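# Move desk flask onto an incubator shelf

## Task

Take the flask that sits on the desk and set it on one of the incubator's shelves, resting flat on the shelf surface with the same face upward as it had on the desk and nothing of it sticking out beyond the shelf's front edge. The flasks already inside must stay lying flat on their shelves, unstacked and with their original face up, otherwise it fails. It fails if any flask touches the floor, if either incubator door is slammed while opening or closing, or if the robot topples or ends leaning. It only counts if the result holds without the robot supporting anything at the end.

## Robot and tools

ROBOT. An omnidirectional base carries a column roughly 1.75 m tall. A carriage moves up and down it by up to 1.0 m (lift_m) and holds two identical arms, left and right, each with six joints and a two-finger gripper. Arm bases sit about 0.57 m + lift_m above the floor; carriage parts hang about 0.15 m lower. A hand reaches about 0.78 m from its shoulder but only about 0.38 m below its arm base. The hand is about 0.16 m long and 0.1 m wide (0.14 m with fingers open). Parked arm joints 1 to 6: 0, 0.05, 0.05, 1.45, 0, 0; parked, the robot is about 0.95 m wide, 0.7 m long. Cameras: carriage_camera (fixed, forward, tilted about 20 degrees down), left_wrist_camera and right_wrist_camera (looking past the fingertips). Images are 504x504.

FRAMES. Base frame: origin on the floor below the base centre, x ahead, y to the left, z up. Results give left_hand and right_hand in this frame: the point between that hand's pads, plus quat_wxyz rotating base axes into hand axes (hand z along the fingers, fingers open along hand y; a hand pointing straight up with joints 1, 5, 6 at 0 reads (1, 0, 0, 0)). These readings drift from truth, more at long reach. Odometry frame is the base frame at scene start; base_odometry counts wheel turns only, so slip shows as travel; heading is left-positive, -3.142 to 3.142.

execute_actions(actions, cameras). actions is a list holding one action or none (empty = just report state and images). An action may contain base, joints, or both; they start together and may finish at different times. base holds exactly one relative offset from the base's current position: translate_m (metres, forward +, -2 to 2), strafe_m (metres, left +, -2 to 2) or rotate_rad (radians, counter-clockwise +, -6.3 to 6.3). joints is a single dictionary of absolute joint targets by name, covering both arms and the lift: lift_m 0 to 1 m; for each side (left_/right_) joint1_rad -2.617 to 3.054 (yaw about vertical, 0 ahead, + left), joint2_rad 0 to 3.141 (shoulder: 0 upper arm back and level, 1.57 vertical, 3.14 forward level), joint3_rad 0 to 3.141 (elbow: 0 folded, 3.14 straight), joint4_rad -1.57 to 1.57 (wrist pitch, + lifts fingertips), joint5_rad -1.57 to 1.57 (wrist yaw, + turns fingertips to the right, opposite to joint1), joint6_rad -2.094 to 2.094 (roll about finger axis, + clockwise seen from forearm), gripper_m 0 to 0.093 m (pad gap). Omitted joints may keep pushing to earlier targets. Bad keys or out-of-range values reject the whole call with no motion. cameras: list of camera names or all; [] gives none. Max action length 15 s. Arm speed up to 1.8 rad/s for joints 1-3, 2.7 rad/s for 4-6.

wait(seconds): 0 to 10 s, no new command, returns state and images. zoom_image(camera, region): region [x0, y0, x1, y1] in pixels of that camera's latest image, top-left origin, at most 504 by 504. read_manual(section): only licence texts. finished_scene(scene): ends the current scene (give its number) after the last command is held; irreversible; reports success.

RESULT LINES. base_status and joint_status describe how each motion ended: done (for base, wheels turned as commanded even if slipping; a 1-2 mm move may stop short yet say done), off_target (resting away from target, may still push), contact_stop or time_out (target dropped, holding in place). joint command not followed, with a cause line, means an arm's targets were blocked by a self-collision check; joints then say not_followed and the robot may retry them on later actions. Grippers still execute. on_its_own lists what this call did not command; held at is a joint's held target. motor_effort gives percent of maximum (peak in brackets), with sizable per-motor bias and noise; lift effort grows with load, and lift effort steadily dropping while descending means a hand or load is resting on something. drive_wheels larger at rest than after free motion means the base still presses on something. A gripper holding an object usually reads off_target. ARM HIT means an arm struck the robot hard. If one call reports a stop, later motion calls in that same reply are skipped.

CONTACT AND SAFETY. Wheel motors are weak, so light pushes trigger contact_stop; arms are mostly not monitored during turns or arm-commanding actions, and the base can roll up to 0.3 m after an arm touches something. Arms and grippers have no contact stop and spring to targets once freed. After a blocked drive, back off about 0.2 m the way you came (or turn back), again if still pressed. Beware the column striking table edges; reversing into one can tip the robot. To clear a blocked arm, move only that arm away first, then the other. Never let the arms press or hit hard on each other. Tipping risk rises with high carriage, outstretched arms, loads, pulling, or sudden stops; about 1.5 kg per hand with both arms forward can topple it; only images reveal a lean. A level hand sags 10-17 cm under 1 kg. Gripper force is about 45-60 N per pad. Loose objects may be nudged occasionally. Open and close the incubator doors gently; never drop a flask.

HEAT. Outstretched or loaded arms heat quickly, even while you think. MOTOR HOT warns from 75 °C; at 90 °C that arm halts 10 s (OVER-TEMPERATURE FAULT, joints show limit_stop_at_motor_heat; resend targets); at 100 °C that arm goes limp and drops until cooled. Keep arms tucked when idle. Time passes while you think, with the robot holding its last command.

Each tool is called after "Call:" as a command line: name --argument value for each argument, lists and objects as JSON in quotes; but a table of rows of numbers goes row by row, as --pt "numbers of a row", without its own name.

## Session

Call:
execute_actions --actions '[]'

Scene clock: 0.00 s.
base_odometry: x=+0.000 y=+0.000 heading=+0.000 (m, m, rad; odometry frame)
base_status: not commanded
joint_positions: lift_m=+0.300 left_joint1_rad=-0.023 left_joint2_rad=+0.025 left_joint3_rad=+0.038 left_joint4_rad=+1.480 left_joint5_rad=+0.029 left_joint6_rad=+0.029 left_gripper_m=+0.094 right_joint1_rad=-0.017 right_joint2_rad=+0.040 right_joint3_rad=+0.046 right_joint4_rad=+1.474 right_joint5_rad=-0.020 right_joint6_rad=+0.044 right_gripper_m=+0.094
joint_status: not commanded
motor_effort: lift_m=+23 drive_wheels=+6 (%)
left_hand: x=+0.2918 y=+0.3085 z=+1.2886 quat_wxyz=(+0.999, +0.015, +0.039, +0.003) (m; base frame)
right_hand: x=+0.2955 y=-0.3109 z=+1.2907 quat_wxyz=(+0.999, -0.008, +0.045, +0.014) (m; base frame)
pictures: carriage_camera, left_wrist_camera, right_wrist_camera
Images, in order (width x height): carriage_camera 504x504, left_wrist_camera 504x504, right_wrist_camera 504x504.

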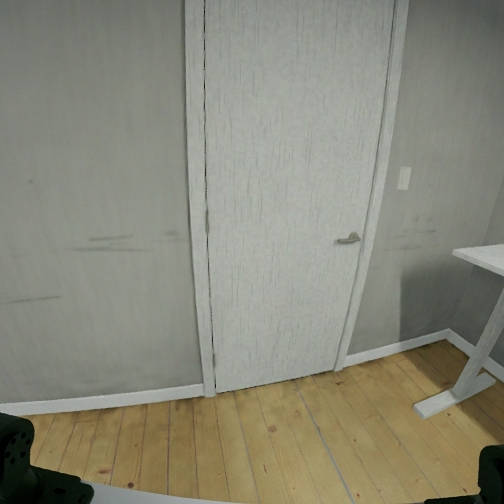

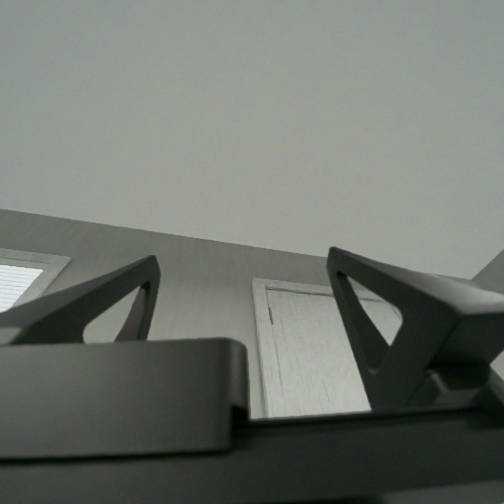

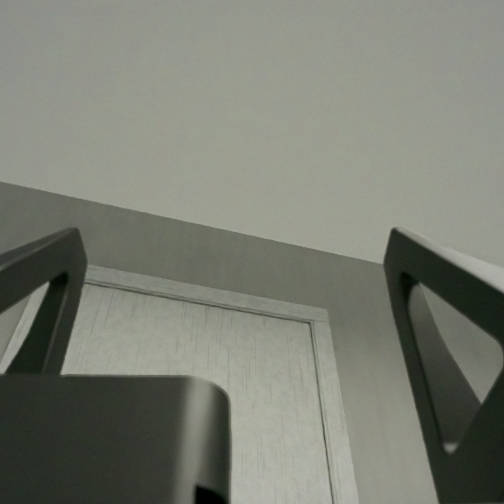

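Call:
execute_actions --actions '[{"base": {"rotate_rad": -1.25}, "joints": {"right_joint4_rad": 1.5, "right_joint5_rad": 1.3, "right_joint6_rad": -1.57}}]' --cameras '["carriage_camera", "right_wrist_camera"]'

Scene clock: 3.93 s.
base_odometry: x=+0.000 y=+0.000 heading=-1.248 (m, m, rad; odometry frame)
base_status: done
joint_positions: lift_m=+0.300 left_joint1_rad=-0.023 left_joint2_rad=+0.025 left_joint3_rad=+0.038 left_joint4_rad=+1.479 left_joint5_rad=+0.029 left_joint6_rad=+0.029 left_gripper_m=+0.094 right_joint1_rad=-0.017 right_joint2_rad=+0.040 right_joint3_rad=+0.046 right_joint4_rad=+1.490 right_joint5_rad=+1.297 right_joint6_rad=-1.566 right_gripper_m=+0.094
joint_status: all done
motor_effort: lift_m=+24(24) drive_wheels=+16(27) (%)
left_hand: x=+0.2919 y=+0.3085 z=+1.2886 quat_wxyz=(+0.999, +0.015, +0.039, +0.003) (m; base frame)
right_hand: x=+0.2794 y=-0.4795 z=+1.1660 quat_wxyz=(+0.544, +0.411, +0.443, -0.583) (m; base frame)
pictures: carriage_camera, right_wrist_camera
Images, in order (width x height): carriage_camera 504x504, right_wrist_camera 504x504.

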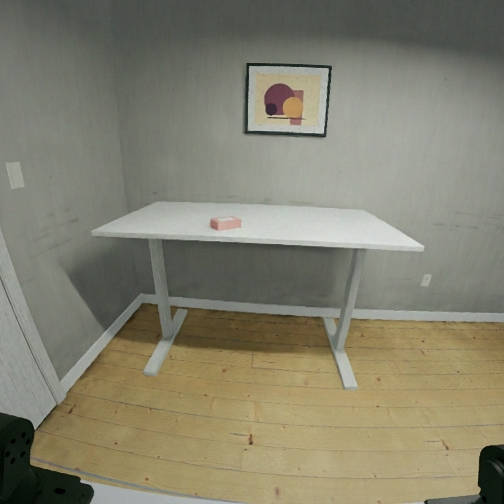

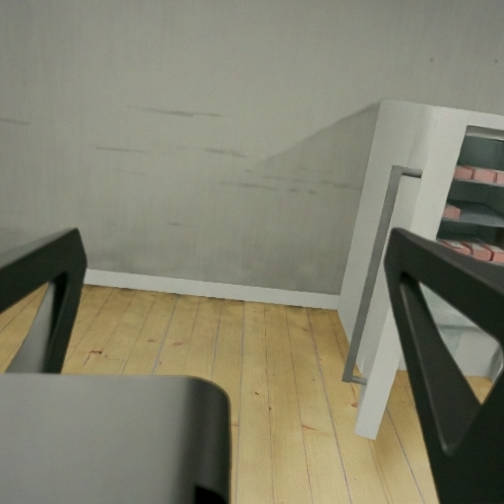

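Call:
zoom_image --camera "right_wrist_camera" --region '[330, 80, 504, 400]'

Call:
zoom_image --camera "carriage_camera" --region '[185, 190, 265, 260]'

Region (330, 80, 504, 400) of right_wrist_camera's 504x504 image, scaled by 1.575, with more detail than that image has; it fills the left 274 columns of this view, and the rest is white.

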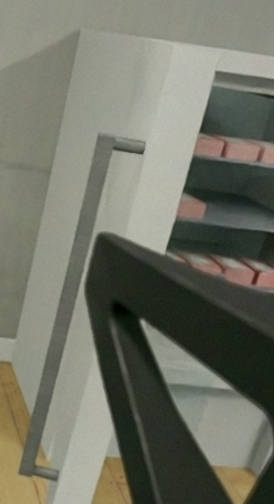

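Region (185, 190, 265, 260) of carriage_camera's 504x504 image, scaled by 6.300, with more detail than that image has; it fills the top 441 rows of this view, and the rest is white.

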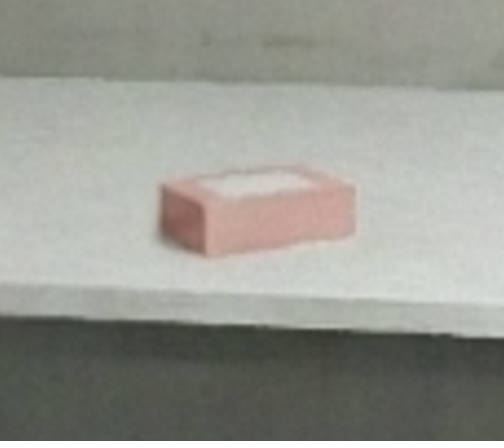

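Call:
execute_actions --actions '[{"base": {"translate_m": 0.53}, "joints": {"lift_m": 0.52, "left_joint1_rad": -0.068, "left_joint2_rad": 2.291, "left_joint3_rad": 1.146, "left_joint4_rad": 0.497, "left_joint5_rad": 0.795, "left_joint6_rad": 0.496, "right_joint4_rad": 1.45, "right_joint5_rad": 0.0, "right_joint6_rad": 0.0}}]' --cameras '["carriage_camera", "left_wrist_camera"]'

Scene clock: 12.10 s.
base_odometry: x=+0.167 y=-0.503 heading=-1.249 (m, m, rad; odometry frame)
base_status: done
joint_positions: lift_m=+0.520 left_joint1_rad=-0.064 left_joint2_rad=+2.284 left_joint3_rad=+1.151 left_joint4_rad=+0.495 left_joint5_rad=+0.788 left_joint6_rad=+0.491 left_gripper_m=+0.094 right_joint1_rad=-0.017 right_joint2_rad=+0.040 right_joint3_rad=+0.046 right_joint4_rad=+1.455 right_joint5_rad=+0.006 right_joint6_rad=-0.004 right_gripper_m=+0.094
joint_status: all done
motor_effort: lift_m=+22(29) drive_wheels=-6(34) (%)
left_hand: x=+0.7716 y=+0.1598 z=+1.0805 quat_wxyz=(+0.479, +0.392, +0.746, -0.247) (m; base frame)
right_hand: x=+0.3000 y=-0.3153 z=+1.5101 quat_wxyz=(+0.998, +0.003, +0.054, -0.011) (m; base frame)
pictures: carriage_camera, left_wrist_camera
Images, in order (width x height): carriage_camera 504x504, left_wrist_camera 504x504.

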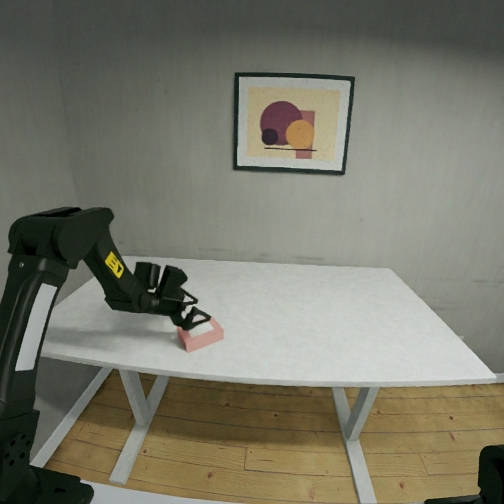

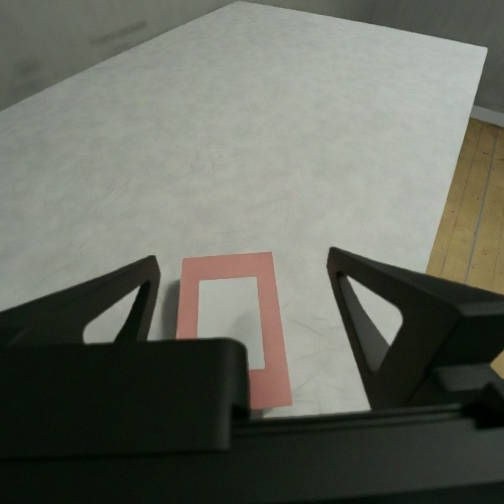

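Call:
zoom_image --camera "left_wrist_camera" --region '[140, 220, 350, 430]'

Region (140, 220, 350, 430) of left_wrist_camera's 504x504 image, scaled by 2.400, with more detail than that image has.

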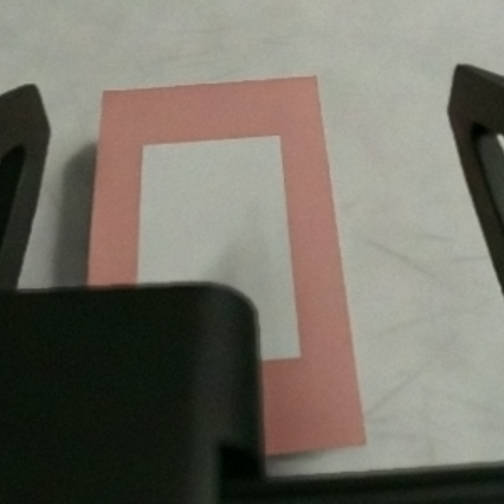

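Call:
execute_actions --actions '[{"base": {"strafe_m": 0.035}, "joints": {"lift_m": 0.472}}]' --cameras '["left_wrist_camera"]'

Call:
zoom_image --camera "left_wrist_camera" --region '[140, 170, 380, 410]'

Scene clock: 14.57 s.
base_odometry: x=+0.200 y=-0.492 heading=-1.250 (m, m, rad; odometry frame)
base_status: done
joint_positions: lift_m=+0.472 left_joint1_rad=-0.067 left_joint2_rad=+2.287 left_joint3_rad=+1.151 left_joint4_rad=+0.496 left_joint5_rad=+0.792 left_joint6_rad=+0.492 left_gripper_m=+0.094 right_joint1_rad=-0.017 right_joint2_rad=+0.040 right_joint3_rad=+0.046 right_joint4_rad=+1.454 right_joint5_rad=+0.004 right_joint6_rad=-0.004 right_gripper_m=+0.094
joint_status: all done
motor_effort: lift_m=+23(24) drive_wheels=+5(26) (%)
left_hand: x=+0.7704 y=+0.1577 z=+1.0316 quat_wxyz=(+0.478, +0.394, +0.745, -0.250) (m; base frame)
right_hand: x=+0.3005 y=-0.3150 z=+1.4620 quat_wxyz=(+0.998, +0.002, +0.055, -0.011) (m; base frame)
pictures: left_wrist_camera
Images, in order (width x height): left_wrist_camera 504x504.

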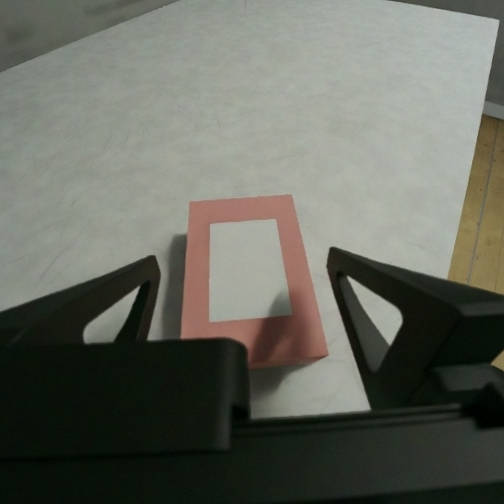

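Region (140, 170, 380, 410) of left_wrist_camera's 504x504 image, scaled by 2.100, with more detail than that image has.

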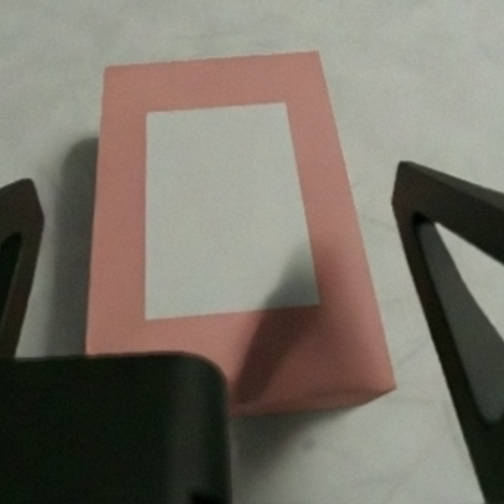

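Call:
execute_actions --actions '[{"joints": {"lift_m": 0.419}}]' --cameras '["left_wrist_camera", "carriage_camera"]'

Scene clock: 16.47 s.
base_odometry: x=+0.200 y=-0.492 heading=-1.250 (m, m, rad; odometry frame)
base_status: not commanded
joint_positions: lift_m=+0.419 left_joint1_rad=-0.067 left_joint2_rad=+2.289 left_joint3_rad=+1.151 left_joint4_rad=+0.496 left_joint5_rad=+0.793 left_joint6_rad=+0.492 left_gripper_m=+0.094 right_joint1_rad=-0.017 right_joint2_rad=+0.040 right_joint3_rad=+0.046 right_joint4_rad=+1.453 right_joint5_rad=+0.003 right_joint6_rad=-0.004 right_gripper_m=+0.094
joint_status: all done
motor_effort: lift_m=+23(24) drive_wheels=+5(5) (%)
left_hand: x=+0.7699 y=+0.1575 z=+0.9772 quat_wxyz=(+0.476, +0.394, +0.745, -0.251) (m; base frame)
right_hand: x=+0.3006 y=-0.3148 z=+1.4089 quat_wxyz=(+0.998, +0.002, +0.056, -0.011) (m; base frame)
pictures: carriage_camera, left_wrist_camera
Images, in order (width x height): carriage_camera 504x504, left_wrist_camera 504x504.

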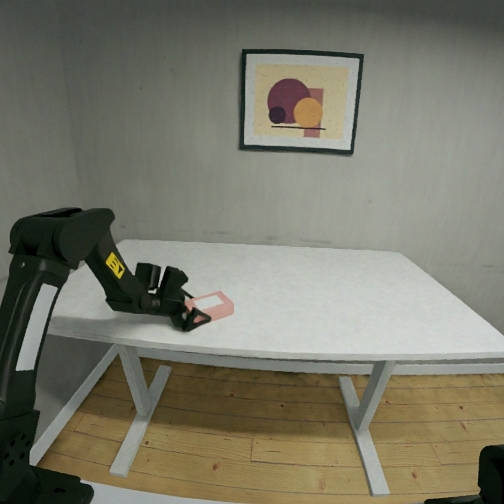

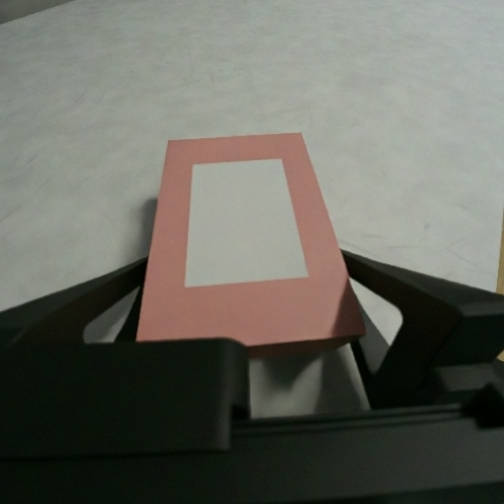

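The hand came down freely and the fingers are on either side of the flask. I'll close the gripper and lift.

Call:
execute_actions --actions '[{"joints": {"left_gripper_m": 0.05}}]' --cameras '["left_wrist_camera"]'

Call:
execute_actions --actions '[{"joints": {"lift_m": 0.475}}]' --cameras '["left_wrist_camera", "carriage_camera"]'

Scene clock: 17.33 s.
base_odometry: x=+0.200 y=-0.492 heading=-1.250 (m, m, rad; odometry frame)
base_status: not commanded
joint_positions: lift_m=+0.419 left_joint1_rad=-0.067 left_joint2_rad=+2.289 left_joint3_rad=+1.151 left_joint4_rad=+0.496 left_joint5_rad=+0.794 left_joint6_rad=+0.492 left_gripper_m=+0.084 right_joint1_rad=-0.017 right_joint2_rad=+0.040 right_joint3_rad=+0.046 right_joint4_rad=+1.453 right_joint5_rad=+0.003 right_joint6_rad=-0.004 right_gripper_m=+0.094
joint_status: left_gripper_m off_target (ended at +0.084, target +0.050)
motor_effort: lift_m=+23(23) drive_wheels=+5(5) (%)
left_hand: x=+0.7699 y=+0.1575 z=+0.9773 quat_wxyz=(+0.476, +0.394, +0.745, -0.251) (m; base frame)
right_hand: x=+0.3006 y=-0.3148 z=+1.4089 quat_wxyz=(+0.998, +0.002, +0.056, -0.011) (m; base frame)
pictures: left_wrist_camera
Images, in order (width x height): left_wrist_camera 504x504.

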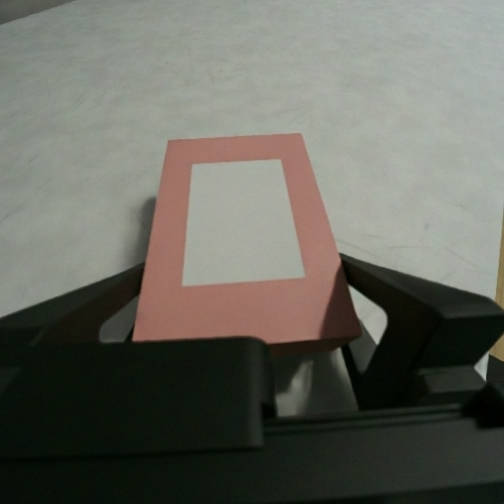

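Scene clock: 18.17 s.
base_odometry: x=+0.200 y=-0.492 heading=-1.250 (m, m, rad; odometry frame)
base_status: not commanded
joint_positions: lift_m=+0.475 left_joint1_rad=-0.067 left_joint2_rad=+2.289 left_joint3_rad=+1.151 left_joint4_rad=+0.493 left_joint5_rad=+0.792 left_joint6_rad=+0.492 left_gripper_m=+0.084 right_joint1_rad=-0.017 right_joint2_rad=+0.040 right_joint3_rad=+0.046 right_joint4_rad=+1.453 right_joint5_rad=+0.002 right_joint6_rad=-0.004 right_gripper_m=+0.094
joint_status: all done
motor_effort: lift_m=+24(29) drive_wheels=+5(5) (%)
left_hand: x=+0.7697 y=+0.1577 z=+1.0329 quat_wxyz=(+0.475, +0.393, +0.746, -0.251) (m; base frame)
right_hand: x=+0.3007 y=-0.3148 z=+1.4649 quat_wxyz=(+0.998, +0.002, +0.056, -0.011) (m; base frame)
pictures: carriage_camera, left_wrist_camera
Images, in order (width x height): carriage_camera 504x504, left_wrist_camera 504x504.

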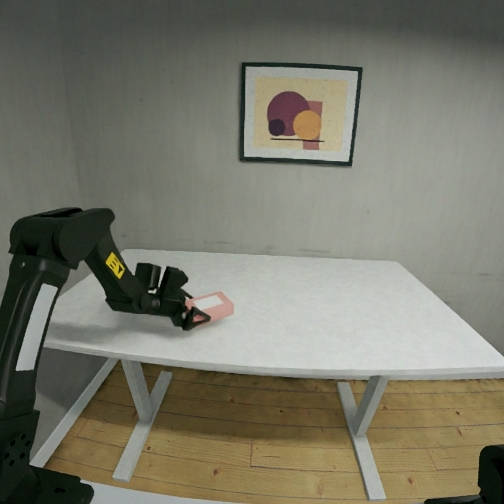

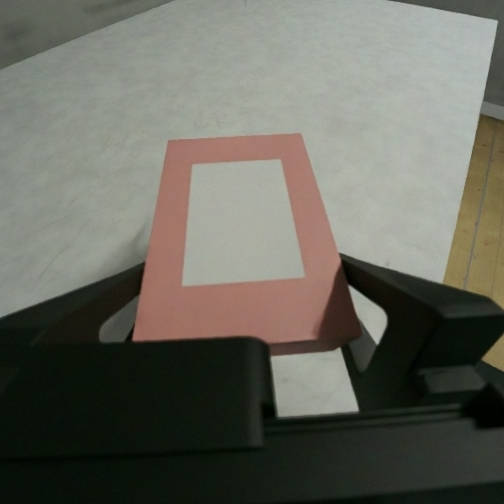

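Call:
execute_actions --actions '[{"base": {"rotate_rad": -1.615}, "joints": {"lift_m": 0.55, "left_joint1_rad": 0.0, "left_joint4_rad": 0.72, "left_joint5_rad": 0.0, "left_joint6_rad": 0.0, "right_joint4_rad": 1.5, "right_joint5_rad": 1.5, "right_joint6_rad": -1.57}}]'

Scene clock: 24.37 s.
base_odometry: x=+0.200 y=-0.492 heading=-2.863 (m, m, rad; odometry frame)
base_status: done
joint_positions: lift_m=+0.550 left_joint1_rad=-0.001 left_joint2_rad=+2.291 left_joint3_rad=+1.151 left_joint4_rad=+0.712 left_joint5_rad=-0.001 left_joint6_rad=+0.004 left_gripper_m=+0.084 right_joint1_rad=-0.017 right_joint2_rad=+0.040 right_joint3_rad=+0.046 right_joint4_rad=+1.490 right_joint5_rad=+1.497 right_joint6_rad=-1.566 right_gripper_m=+0.094
joint_status: all done
motor_effort: lift_m=+23(29) drive_wheels=+15(36) (%)
left_hand: x=+0.8471 y=+0.3133 z=+1.1219 quat_wxyz=(+0.540, +0.002, +0.841, +0.001) (m; base frame)
right_hand: x=+0.2768 y=-0.4854 z=+1.3820 quat_wxyz=(+0.497, +0.467, +0.495, -0.539) (m; base frame)
pictures: carriage_camera, left_wrist_camera, right_wrist_camera
Images, in order (width x height): carriage_camera 504x504, left_wrist_camera 504x504, right_wrist_camera 504x504.

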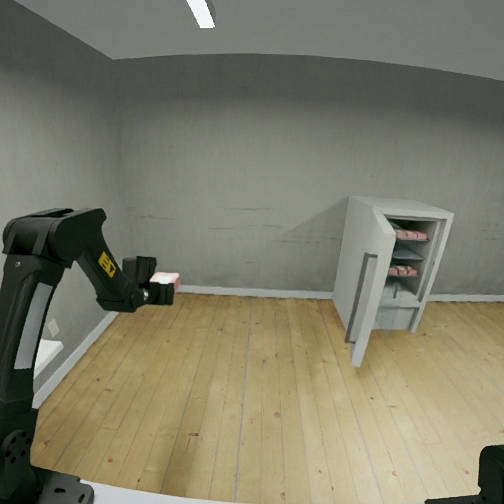

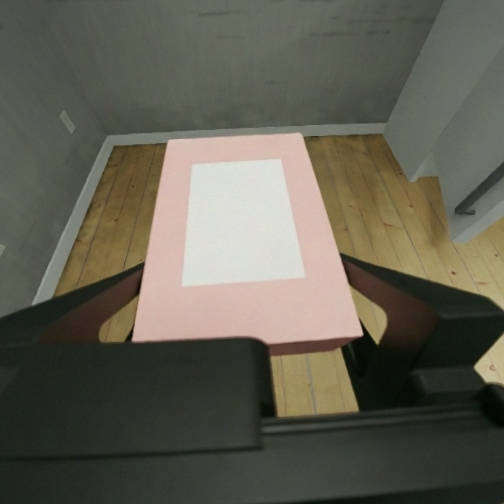

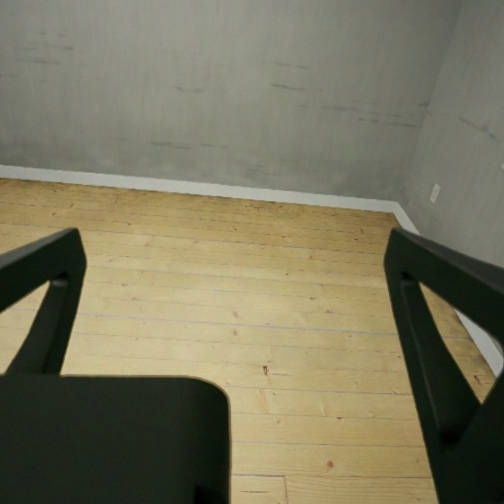

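Call:
zoom_image --camera "carriage_camera" --region '[320, 185, 470, 375]'

Region (320, 185, 470, 375) of carriage_camera's 504x504 image, scaled by 2.653, with more detail than that image has; it fills the left 398 columns of this view, and the rest is white.

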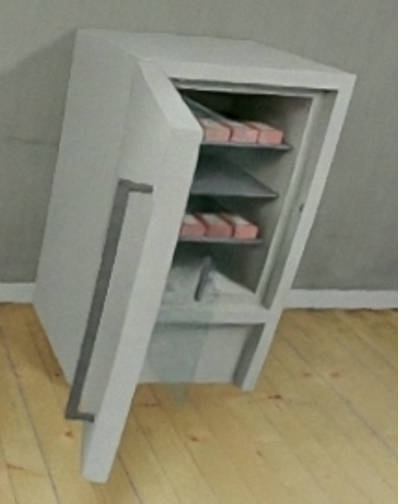

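Call:
execute_actions --actions '[{"base": {"strafe_m": -1.73}, "joints": {"lift_m": 0.33, "right_joint4_rad": 1.45, "right_joint5_rad": 0.0, "right_joint6_rad": 0.0}}]' --cameras '["carriage_camera", "left_wrist_camera"]'

Scene clock: 32.90 s.
base_odometry: x=-0.271 y=+1.172 heading=-2.865 (m, m, rad; odometry frame)
base_status: done
joint_positions: lift_m=+0.330 left_joint1_rad=+0.001 left_joint2_rad=+2.291 left_joint3_rad=+1.151 left_joint4_rad=+0.703 left_joint5_rad=-0.001 left_joint6_rad=+0.004 left_gripper_m=+0.084 right_joint1_rad=-0.017 right_joint2_rad=+0.040 right_joint3_rad=+0.046 right_joint4_rad=+1.455 right_joint5_rad=+0.004 right_joint6_rad=-0.005 right_gripper_m=+0.094
joint_status: all done
motor_effort: lift_m=+24(24) drive_wheels=-6(36) (%)
left_hand: x=+0.8461 y=+0.3147 z=+0.8999 quat_wxyz=(+0.537, +0.001, +0.844, +0.002) (m; base frame)
right_hand: x=+0.3002 y=-0.3150 z=+1.3199 quat_wxyz=(+0.998, +0.002, +0.055, -0.011) (m; base frame)
pictures: carriage_camera, left_wrist_camera
Images, in order (width x height): carriage_camera 504x504, left_wrist_camera 504x504.

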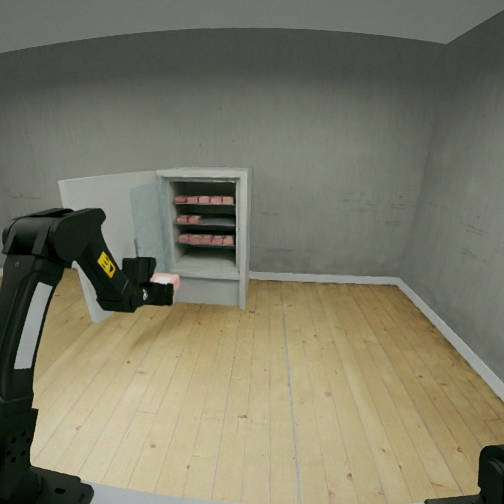

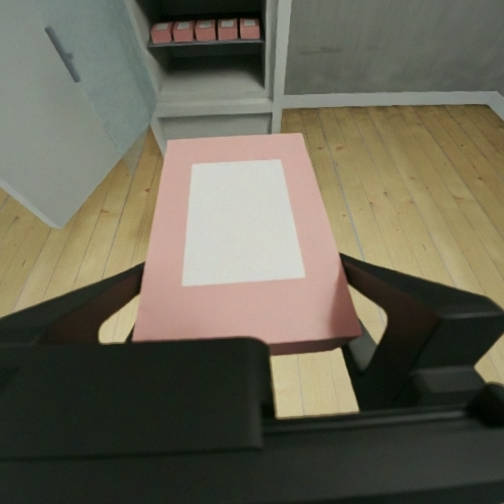

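Call:
zoom_image --camera "carriage_camera" --region '[120, 160, 270, 320]'

Region (120, 160, 270, 320) of carriage_camera's 504x504 image, scaled by 3.150, with more detail than that image has; it fills the left 472 columns of this view, and the rest is white.

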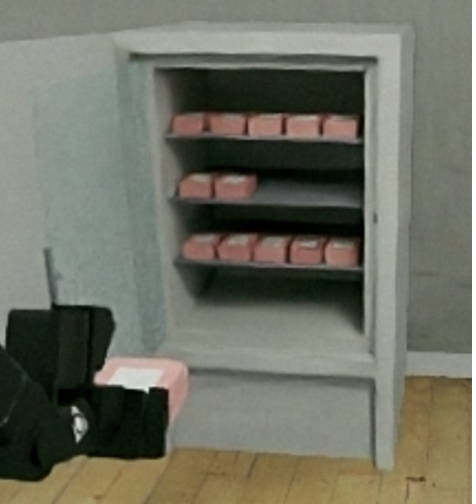

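Call:
execute_actions --actions '[{"base": {"translate_m": 1.03}, "joints": {"lift_m": 0.26}}]' --cameras '["carriage_camera", "left_wrist_camera"]'

Scene clock: 41.67 s.
base_odometry: x=-1.262 y=+0.892 heading=-2.866 (m, m, rad; odometry frame)
base_status: done
joint_positions: lift_m=+0.260 left_joint1_rad=+0.001 left_joint2_rad=+2.291 left_joint3_rad=+1.151 left_joint4_rad=+0.701 left_joint5_rad=-0.001 left_joint6_rad=+0.004 left_gripper_m=+0.084 right_joint1_rad=-0.017 right_joint2_rad=+0.040 right_joint3_rad=+0.046 right_joint4_rad=+1.455 right_joint5_rad=+0.003 right_joint6_rad=-0.005 right_gripper_m=+0.094
joint_status: all done
motor_effort: lift_m=+24(24) drive_wheels=-5(34) (%)
left_hand: x=+0.8459 y=+0.3143 z=+0.8295 quat_wxyz=(+0.536, +0.001, +0.844, +0.001) (m; base frame)
right_hand: x=+0.3002 y=-0.3149 z=+1.2499 quat_wxyz=(+0.998, +0.002, +0.055, -0.011) (m; base frame)
pictures: carriage_camera, left_wrist_camera
Images, in order (width x height): carriage_camera 504x504, left_wrist_camera 504x504.

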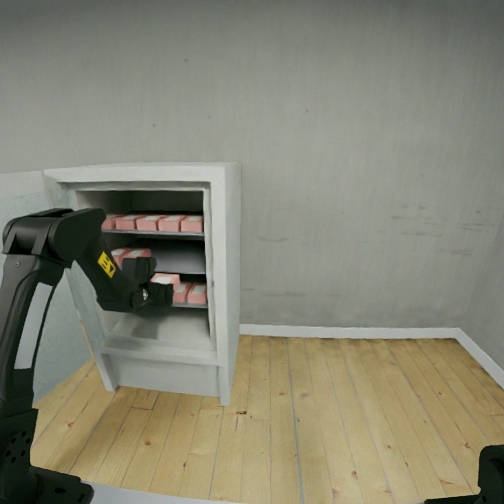

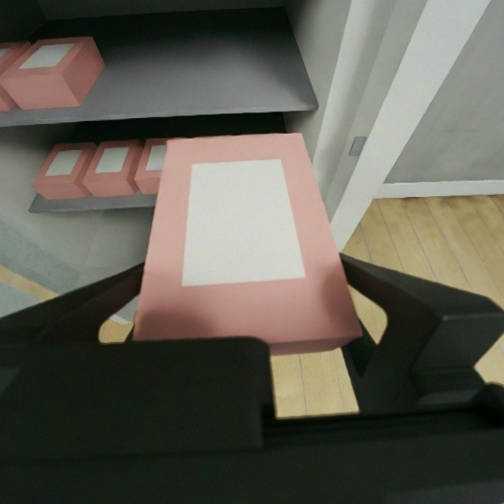

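Call:
zoom_image --camera "left_wrist_camera" --region '[0, 0, 340, 230]'

Call:
zoom_image --camera "carriage_camera" --region '[90, 170, 250, 330]'

Region (0, 0, 340, 230) of left_wrist_camera's 504x504 image, scaled by 1.482, with more detail than that image has; it fills the top 341 rows of this view, and the rest is white.

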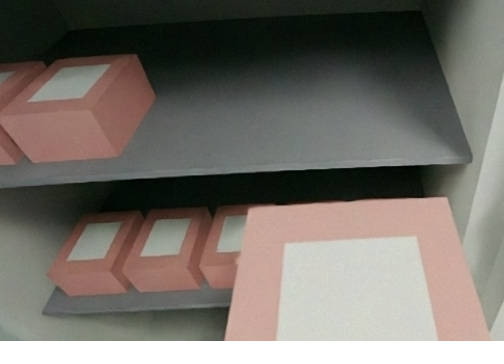

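Region (90, 170, 250, 330) of carriage_camera's 504x504 image, scaled by 3.150, with more detail than that image has.

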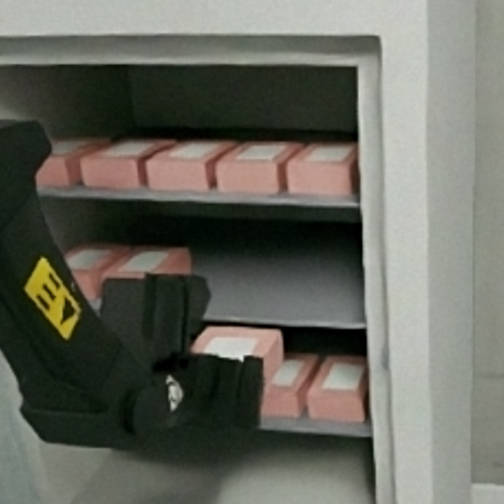

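Call:
execute_actions --actions '[{"base": {"strafe_m": 0.06}, "joints": {"lift_m": 0.245}}]' --cameras '["left_wrist_camera"]'

Scene clock: 45.77 s.
base_odometry: x=-1.247 y=+0.835 heading=-2.866 (m, m, rad; odometry frame)
base_status: done
joint_positions: lift_m=+0.245 left_joint1_rad=+0.001 left_joint2_rad=+2.294 left_joint3_rad=+1.151 left_joint4_rad=+0.702 left_joint5_rad=-0.001 left_joint6_rad=+0.004 left_gripper_m=+0.084 right_joint1_rad=-0.017 right_joint2_rad=+0.040 right_joint3_rad=+0.046 right_joint4_rad=+1.454 right_joint5_rad=+0.002 right_joint6_rad=-0.005 right_gripper_m=+0.094
joint_status: all done
motor_effort: lift_m=+23(24) drive_wheels=+0(30) (%)
left_hand: x=+0.8458 y=+0.3143 z=+0.8131 quat_wxyz=(+0.535, +0.001, +0.845, +0.001) (m; base frame)
right_hand: x=+0.3004 y=-0.3148 z=+1.2349 quat_wxyz=(+0.998, +0.002, +0.055, -0.011) (m; base frame)
pictures: left_wrist_camera
Images, in order (width x height): left_wrist_camera 504x504.

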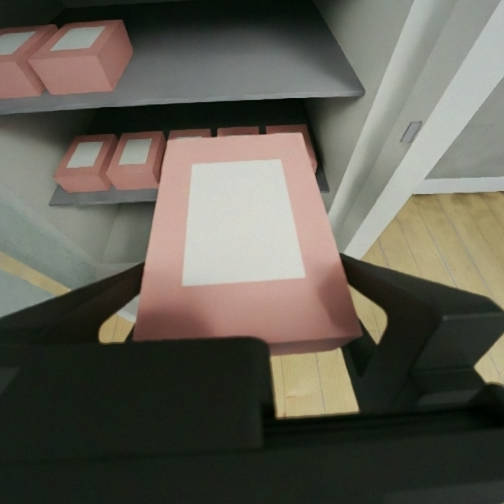

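Call:
execute_actions --actions '[{"base": {"translate_m": 0.24}}]' --cameras '["left_wrist_camera", "carriage_camera"]'

Scene clock: 48.67 s.
base_odometry: x=-1.477 y=+0.769 heading=-2.865 (m, m, rad; odometry frame)
base_status: done
joint_positions: lift_m=+0.245 left_joint1_rad=+0.001 left_joint2_rad=+2.294 left_joint3_rad=+1.151 left_joint4_rad=+0.702 left_joint5_rad=-0.001 left_joint6_rad=+0.004 left_gripper_m=+0.084 right_joint1_rad=-0.017 right_joint2_rad=+0.040 right_joint3_rad=+0.046 right_joint4_rad=+1.453 right_joint5_rad=+0.002 right_joint6_rad=-0.005 right_gripper_m=+0.094
joint_status: not commanded
motor_effort: lift_m=+23(23) drive_wheels=-5(28) (%)
left_hand: x=+0.8458 y=+0.3143 z=+0.8131 quat_wxyz=(+0.535, +0.001, +0.845, +0.001) (m; base frame)
right_hand: x=+0.3006 y=-0.3148 z=+1.2349 quat_wxyz=(+0.998, +0.002, +0.056, -0.011) (m; base frame)
pictures: carriage_camera, left_wrist_camera
Images, in order (width x height): carriage_camera 504x504, left_wrist_camera 504x504.

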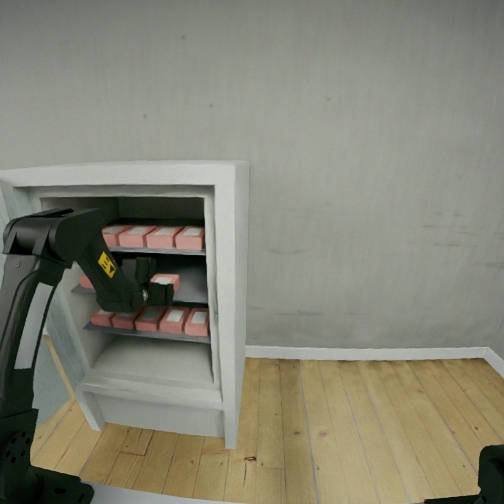

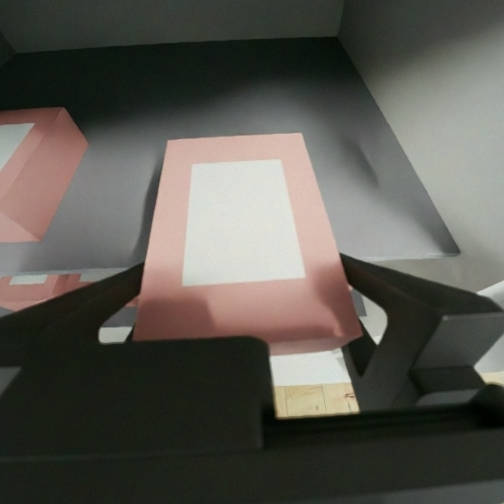

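Call:
execute_actions --actions '[{"base": {"translate_m": 0.06}, "joints": {"lift_m": 0.221}}]' --cameras '["left_wrist_camera", "carriage_camera"]'

Scene clock: 50.60 s.
base_odometry: x=-1.535 y=+0.752 heading=-2.864 (m, m, rad; odometry frame)
base_status: done
joint_positions: lift_m=+0.221 left_joint1_rad=+0.000 left_joint2_rad=+2.294 left_joint3_rad=+1.150 left_joint4_rad=+0.706 left_joint5_rad=+0.000 left_joint6_rad=+0.003 left_gripper_m=+0.084 right_joint1_rad=-0.017 right_joint2_rad=+0.040 right_joint3_rad=+0.046 right_joint4_rad=+1.452 right_joint5_rad=+0.002 right_joint6_rad=-0.005 right_gripper_m=+0.094
joint_status: all done
motor_effort: lift_m=+23(24) drive_wheels=-4(31) (%)
left_hand: x=+0.8460 y=+0.3139 z=+0.7899 quat_wxyz=(+0.537, +0.001, +0.844, +0.001) (m; base frame)
right_hand: x=+0.3008 y=-0.3147 z=+1.2109 quat_wxyz=(+0.998, +0.001, +0.056, -0.011) (m; base frame)
pictures: carriage_camera, left_wrist_camera
Images, in order (width x height): carriage_camera 504x504, left_wrist_camera 504x504.

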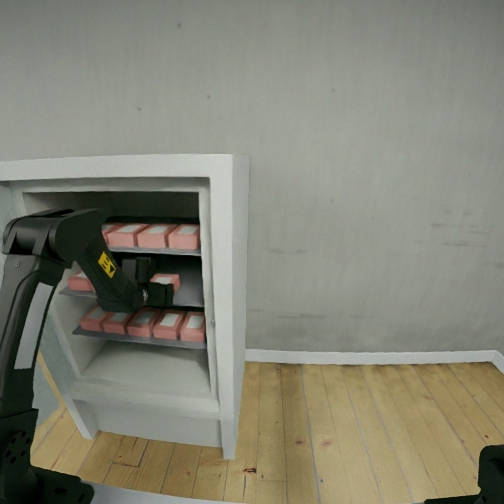

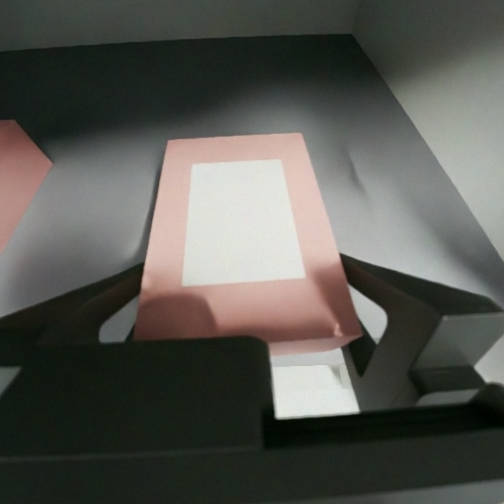

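Call:
zoom_image --camera "carriage_camera" --region '[90, 215, 215, 340]'

Call:
zoom_image --camera "left_wrist_camera" --region '[240, 280, 420, 430]'

Region (90, 215, 215, 340) of carriage_camera's 504x504 image, scaled by 4.032, with more detail than that image has.

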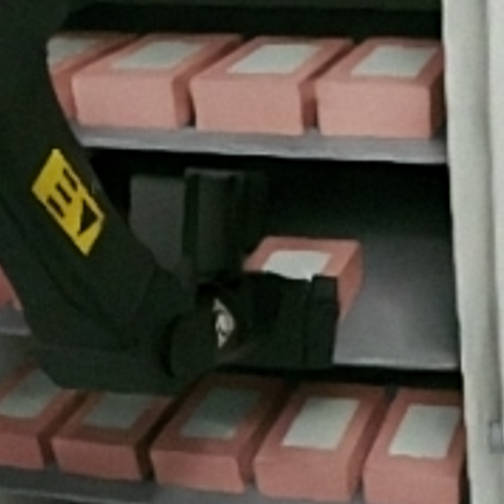

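Region (240, 280, 420, 430) of left_wrist_camera's 504x504 image, scaled by 2.800, with more detail than that image has.

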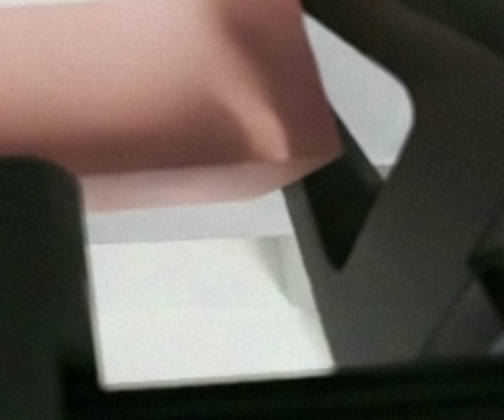

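Call:
execute_actions --actions '[{"joints": {"lift_m": 0.214}}]' --cameras '["left_wrist_camera"]'

Scene clock: 53.20 s.
base_odometry: x=-1.535 y=+0.752 heading=-2.864 (m, m, rad; odometry frame)
base_status: not commanded
joint_positions: lift_m=+0.214 left_joint1_rad=+0.000 left_joint2_rad=+2.294 left_joint3_rad=+1.150 left_joint4_rad=+0.730 left_joint5_rad=+0.002 left_joint6_rad=-0.003 left_gripper_m=+0.084 right_joint1_rad=-0.017 right_joint2_rad=+0.040 right_joint3_rad=+0.046 right_joint4_rad=+1.452 right_joint5_rad=+0.002 right_joint6_rad=-0.005 right_gripper_m=+0.094
joint_status: all done
motor_effort: lift_m=+22(23) drive_wheels=-3(4) (%)
left_hand: x=+0.8485 y=+0.3136 z=+0.7886 quat_wxyz=(+0.547, -0.001, +0.837, -0.002) (m; base frame)
right_hand: x=+0.3008 y=-0.3147 z=+1.2040 quat_wxyz=(+0.998, +0.001, +0.056, -0.011) (m; base frame)
pictures: left_wrist_camera
Images, in order (width x height): left_wrist_camera 504x504.

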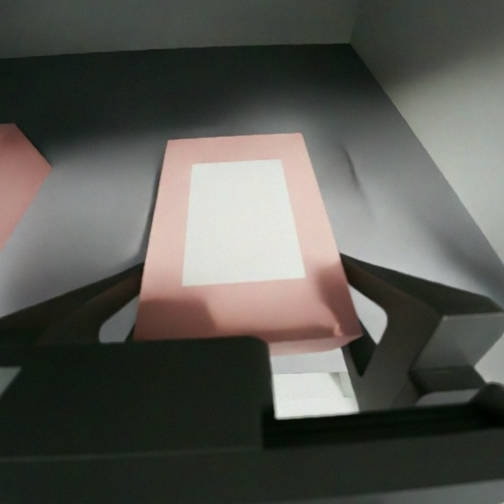

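Call:
execute_actions --actions '[{"joints": {"left_gripper_m": 0.093}}]' --cameras '["left_wrist_camera"]'

Call:
execute_actions --actions '[{"base": {"translate_m": -0.068}, "joints": {"lift_m": 0.22}}]' --cameras '["left_wrist_camera"]'

Scene clock: 54.17 s.
base_odometry: x=-1.535 y=+0.752 heading=-2.864 (m, m, rad; odometry frame)
base_status: not commanded
joint_positions: lift_m=+0.214 left_joint1_rad=+0.000 left_joint2_rad=+2.294 left_joint3_rad=+1.150 left_joint4_rad=+0.730 left_joint5_rad=+0.002 left_joint6_rad=-0.003 left_gripper_m=+0.093 right_joint1_rad=-0.017 right_joint2_rad=+0.040 right_joint3_rad=+0.046 right_joint4_rad=+1.452 right_joint5_rad=+0.002 right_joint6_rad=-0.005 right_gripper_m=+0.094
joint_status: all done
motor_effort: lift_m=+22(22) drive_wheels=-3(3) (%)
left_hand: x=+0.8485 y=+0.3136 z=+0.7886 quat_wxyz=(+0.547, -0.001, +0.837, -0.002) (m; base frame)
right_hand: x=+0.3008 y=-0.3147 z=+1.2040 quat_wxyz=(+0.998, +0.001, +0.056, -0.011) (m; base frame)
pictures: left_wrist_camera
Images, in order (width x height): left_wrist_camera 504x504.

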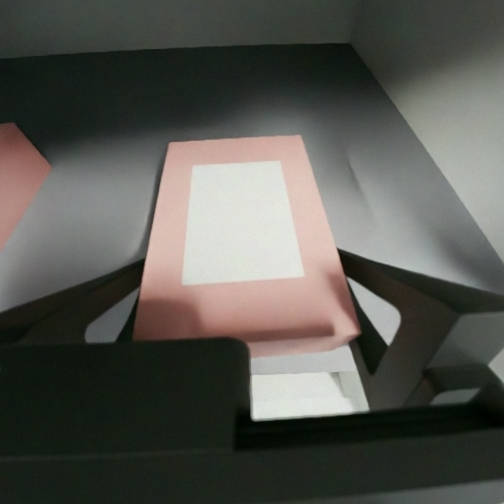

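Scene clock: 55.63 s.
base_odometry: x=-1.470 y=+0.771 heading=-2.865 (m, m, rad; odometry frame)
base_status: done
joint_positions: lift_m=+0.220 left_joint1_rad=+0.000 left_joint2_rad=+2.292 left_joint3_rad=+1.150 left_joint4_rad=+0.727 left_joint5_rad=+0.002 left_joint6_rad=-0.003 left_gripper_m=+0.093 right_joint1_rad=-0.017 right_joint2_rad=+0.040 right_joint3_rad=+0.046 right_joint4_rad=+1.450 right_joint5_rad=+0.002 right_joint6_rad=-0.005 right_gripper_m=+0.094
joint_status: all done
motor_effort: lift_m=+23(29) drive_wheels=+9(29) (%)
left_hand: x=+0.8483 y=+0.3136 z=+0.7946 quat_wxyz=(+0.546, -0.001, +0.838, -0.002) (m; base frame)
right_hand: x=+0.3015 y=-0.3147 z=+1.2098 quat_wxyz=(+0.998, +0.001, +0.057, -0.011) (m; base frame)
pictures: left_wrist_camera
Images, in order (width x height): left_wrist_camera 504x504.

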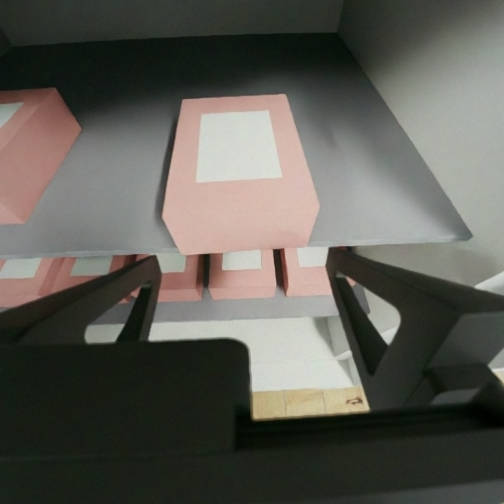

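Call:
execute_actions --actions '[{"base": {"translate_m": 0.048}, "joints": {"left_gripper_m": 0.045}}]' --cameras '["left_wrist_camera"]'

Scene clock: 57.77 s.
base_odometry: x=-1.516 y=+0.758 heading=-2.864 (m, m, rad; odometry frame)
base_status: done
joint_positions: lift_m=+0.220 left_joint1_rad=+0.000 left_joint2_rad=+2.292 left_joint3_rad=+1.150 left_joint4_rad=+0.727 left_joint5_rad=+0.002 left_joint6_rad=-0.003 left_gripper_m=+0.045 right_joint1_rad=-0.017 right_joint2_rad=+0.040 right_joint3_rad=+0.046 right_joint4_rad=+1.451 right_joint5_rad=+0.002 right_joint6_rad=-0.005 right_gripper_m=+0.094
joint_status: all done
motor_effort: lift_m=+23(23) drive_wheels=-3(28) (%)
left_hand: x=+0.8483 y=+0.3136 z=+0.7946 quat_wxyz=(+0.546, -0.001, +0.838, -0.002) (m; base frame)
right_hand: x=+0.3012 y=-0.3147 z=+1.2098 quat_wxyz=(+0.998, +0.001, +0.057, -0.011) (m; base frame)
pictures: left_wrist_camera
Images, in order (width x height): left_wrist_camera 504x504.

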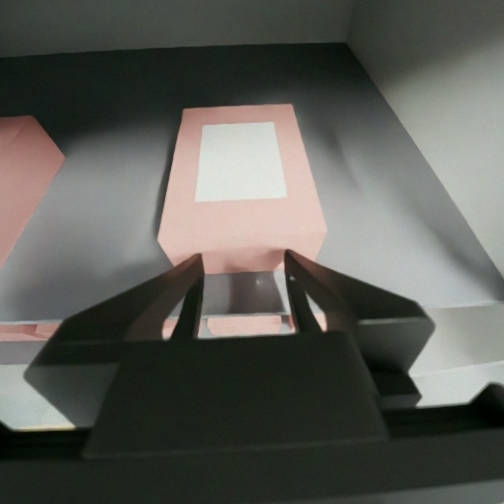

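The flask is now about 2.5 cm behind the front edge. I'll back off so the hand isn't touching it.

Call:
execute_actions --actions '[{"base": {"translate_m": -0.07}}]' --cameras '["left_wrist_camera", "carriage_camera"]'

Scene clock: 59.33 s.
base_odometry: x=-1.449 y=+0.777 heading=-2.865 (m, m, rad; odometry frame)
base_status: done
joint_positions: lift_m=+0.220 left_joint1_rad=+0.000 left_joint2_rad=+2.292 left_joint3_rad=+1.150 left_joint4_rad=+0.727 left_joint5_rad=+0.002 left_joint6_rad=-0.003 left_gripper_m=+0.045 right_joint1_rad=-0.017 right_joint2_rad=+0.040 right_joint3_rad=+0.046 right_joint4_rad=+1.449 right_joint5_rad=+0.002 right_joint6_rad=-0.005 right_gripper_m=+0.094
joint_status: not commanded
motor_effort: lift_m=+24(23) drive_wheels=-5(28) (%)
left_hand: x=+0.8483 y=+0.3137 z=+0.7946 quat_wxyz=(+0.546, -0.001, +0.838, -0.001) (m; base frame)
right_hand: x=+0.3016 y=-0.3147 z=+1.2098 quat_wxyz=(+0.998, +0.001, +0.058, -0.011) (m; base frame)
pictures: carriage_camera, left_wrist_camera
Images, in order (width x height): carriage_camera 504x504, left_wrist_camera 504x504.

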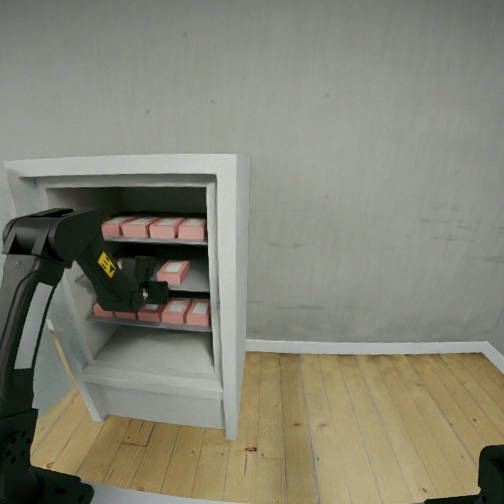

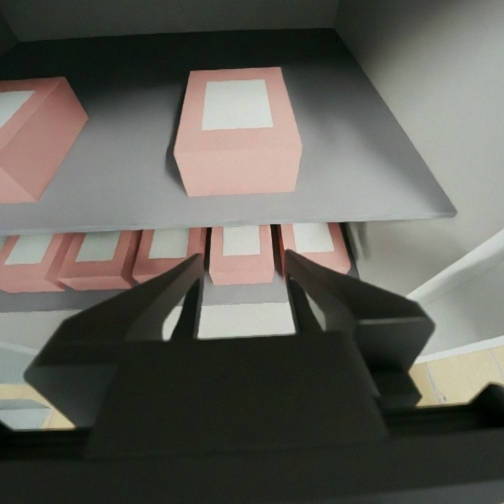

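Call:
execute_actions --actions '[]'

Scene clock: 59.73 s.
base_odometry: x=-1.449 y=+0.777 heading=-2.865 (m, m, rad; odometry frame)
base_status: done
joint_positions: lift_m=+0.220 left_joint1_rad=+0.000 left_joint2_rad=+2.292 left_joint3_rad=+1.150 left_joint4_rad=+0.727 left_joint5_rad=+0.002 left_joint6_rad=-0.003 left_gripper_m=+0.045 right_joint1_rad=-0.017 right_joint2_rad=+0.040 right_joint3_rad=+0.046 right_joint4_rad=+1.449 right_joint5_rad=+0.002 right_joint6_rad=-0.005 right_gripper_m=+0.094
joint_status: not commanded
motor_effort: lift_m=+24(23) drive_wheels=-5(28) (%)
left_hand: x=+0.8483 y=+0.3137 z=+0.7946 quat_wxyz=(+0.546, -0.001, +0.838, -0.001) (m; base frame)
right_hand: x=+0.3016 y=-0.3147 z=+1.2098 quat_wxyz=(+0.998, +0.001, +0.058, -0.011) (m; base frame)
pictures: carriage_camera, left_wrist_camera, right_wrist_camera
Images, in order (width x height): carriage_camera 504x504, left_wrist_camera 504x504, right_wrist_camera 504x504.

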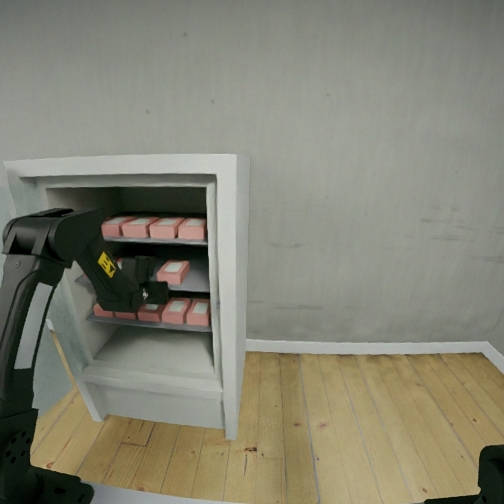

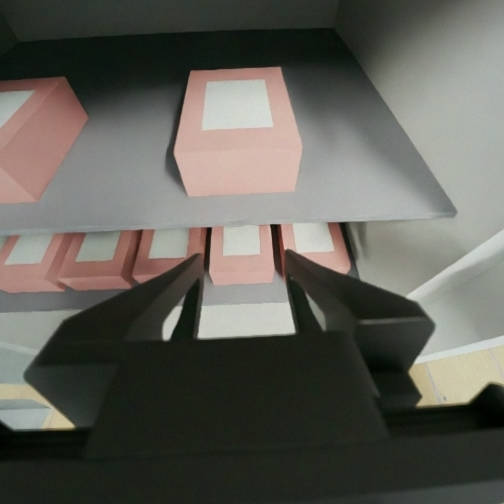

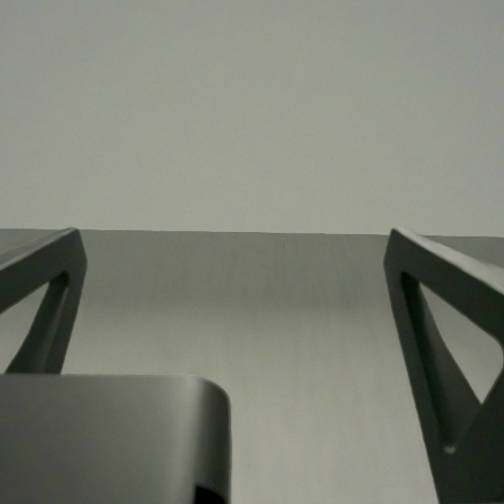

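The flask is lying flat on the shelf, label up and behind the front edge, and the hand is clear of it. Ending the scene now.

Call:
finished_scene --scene 2

The scene is finished: the task was done.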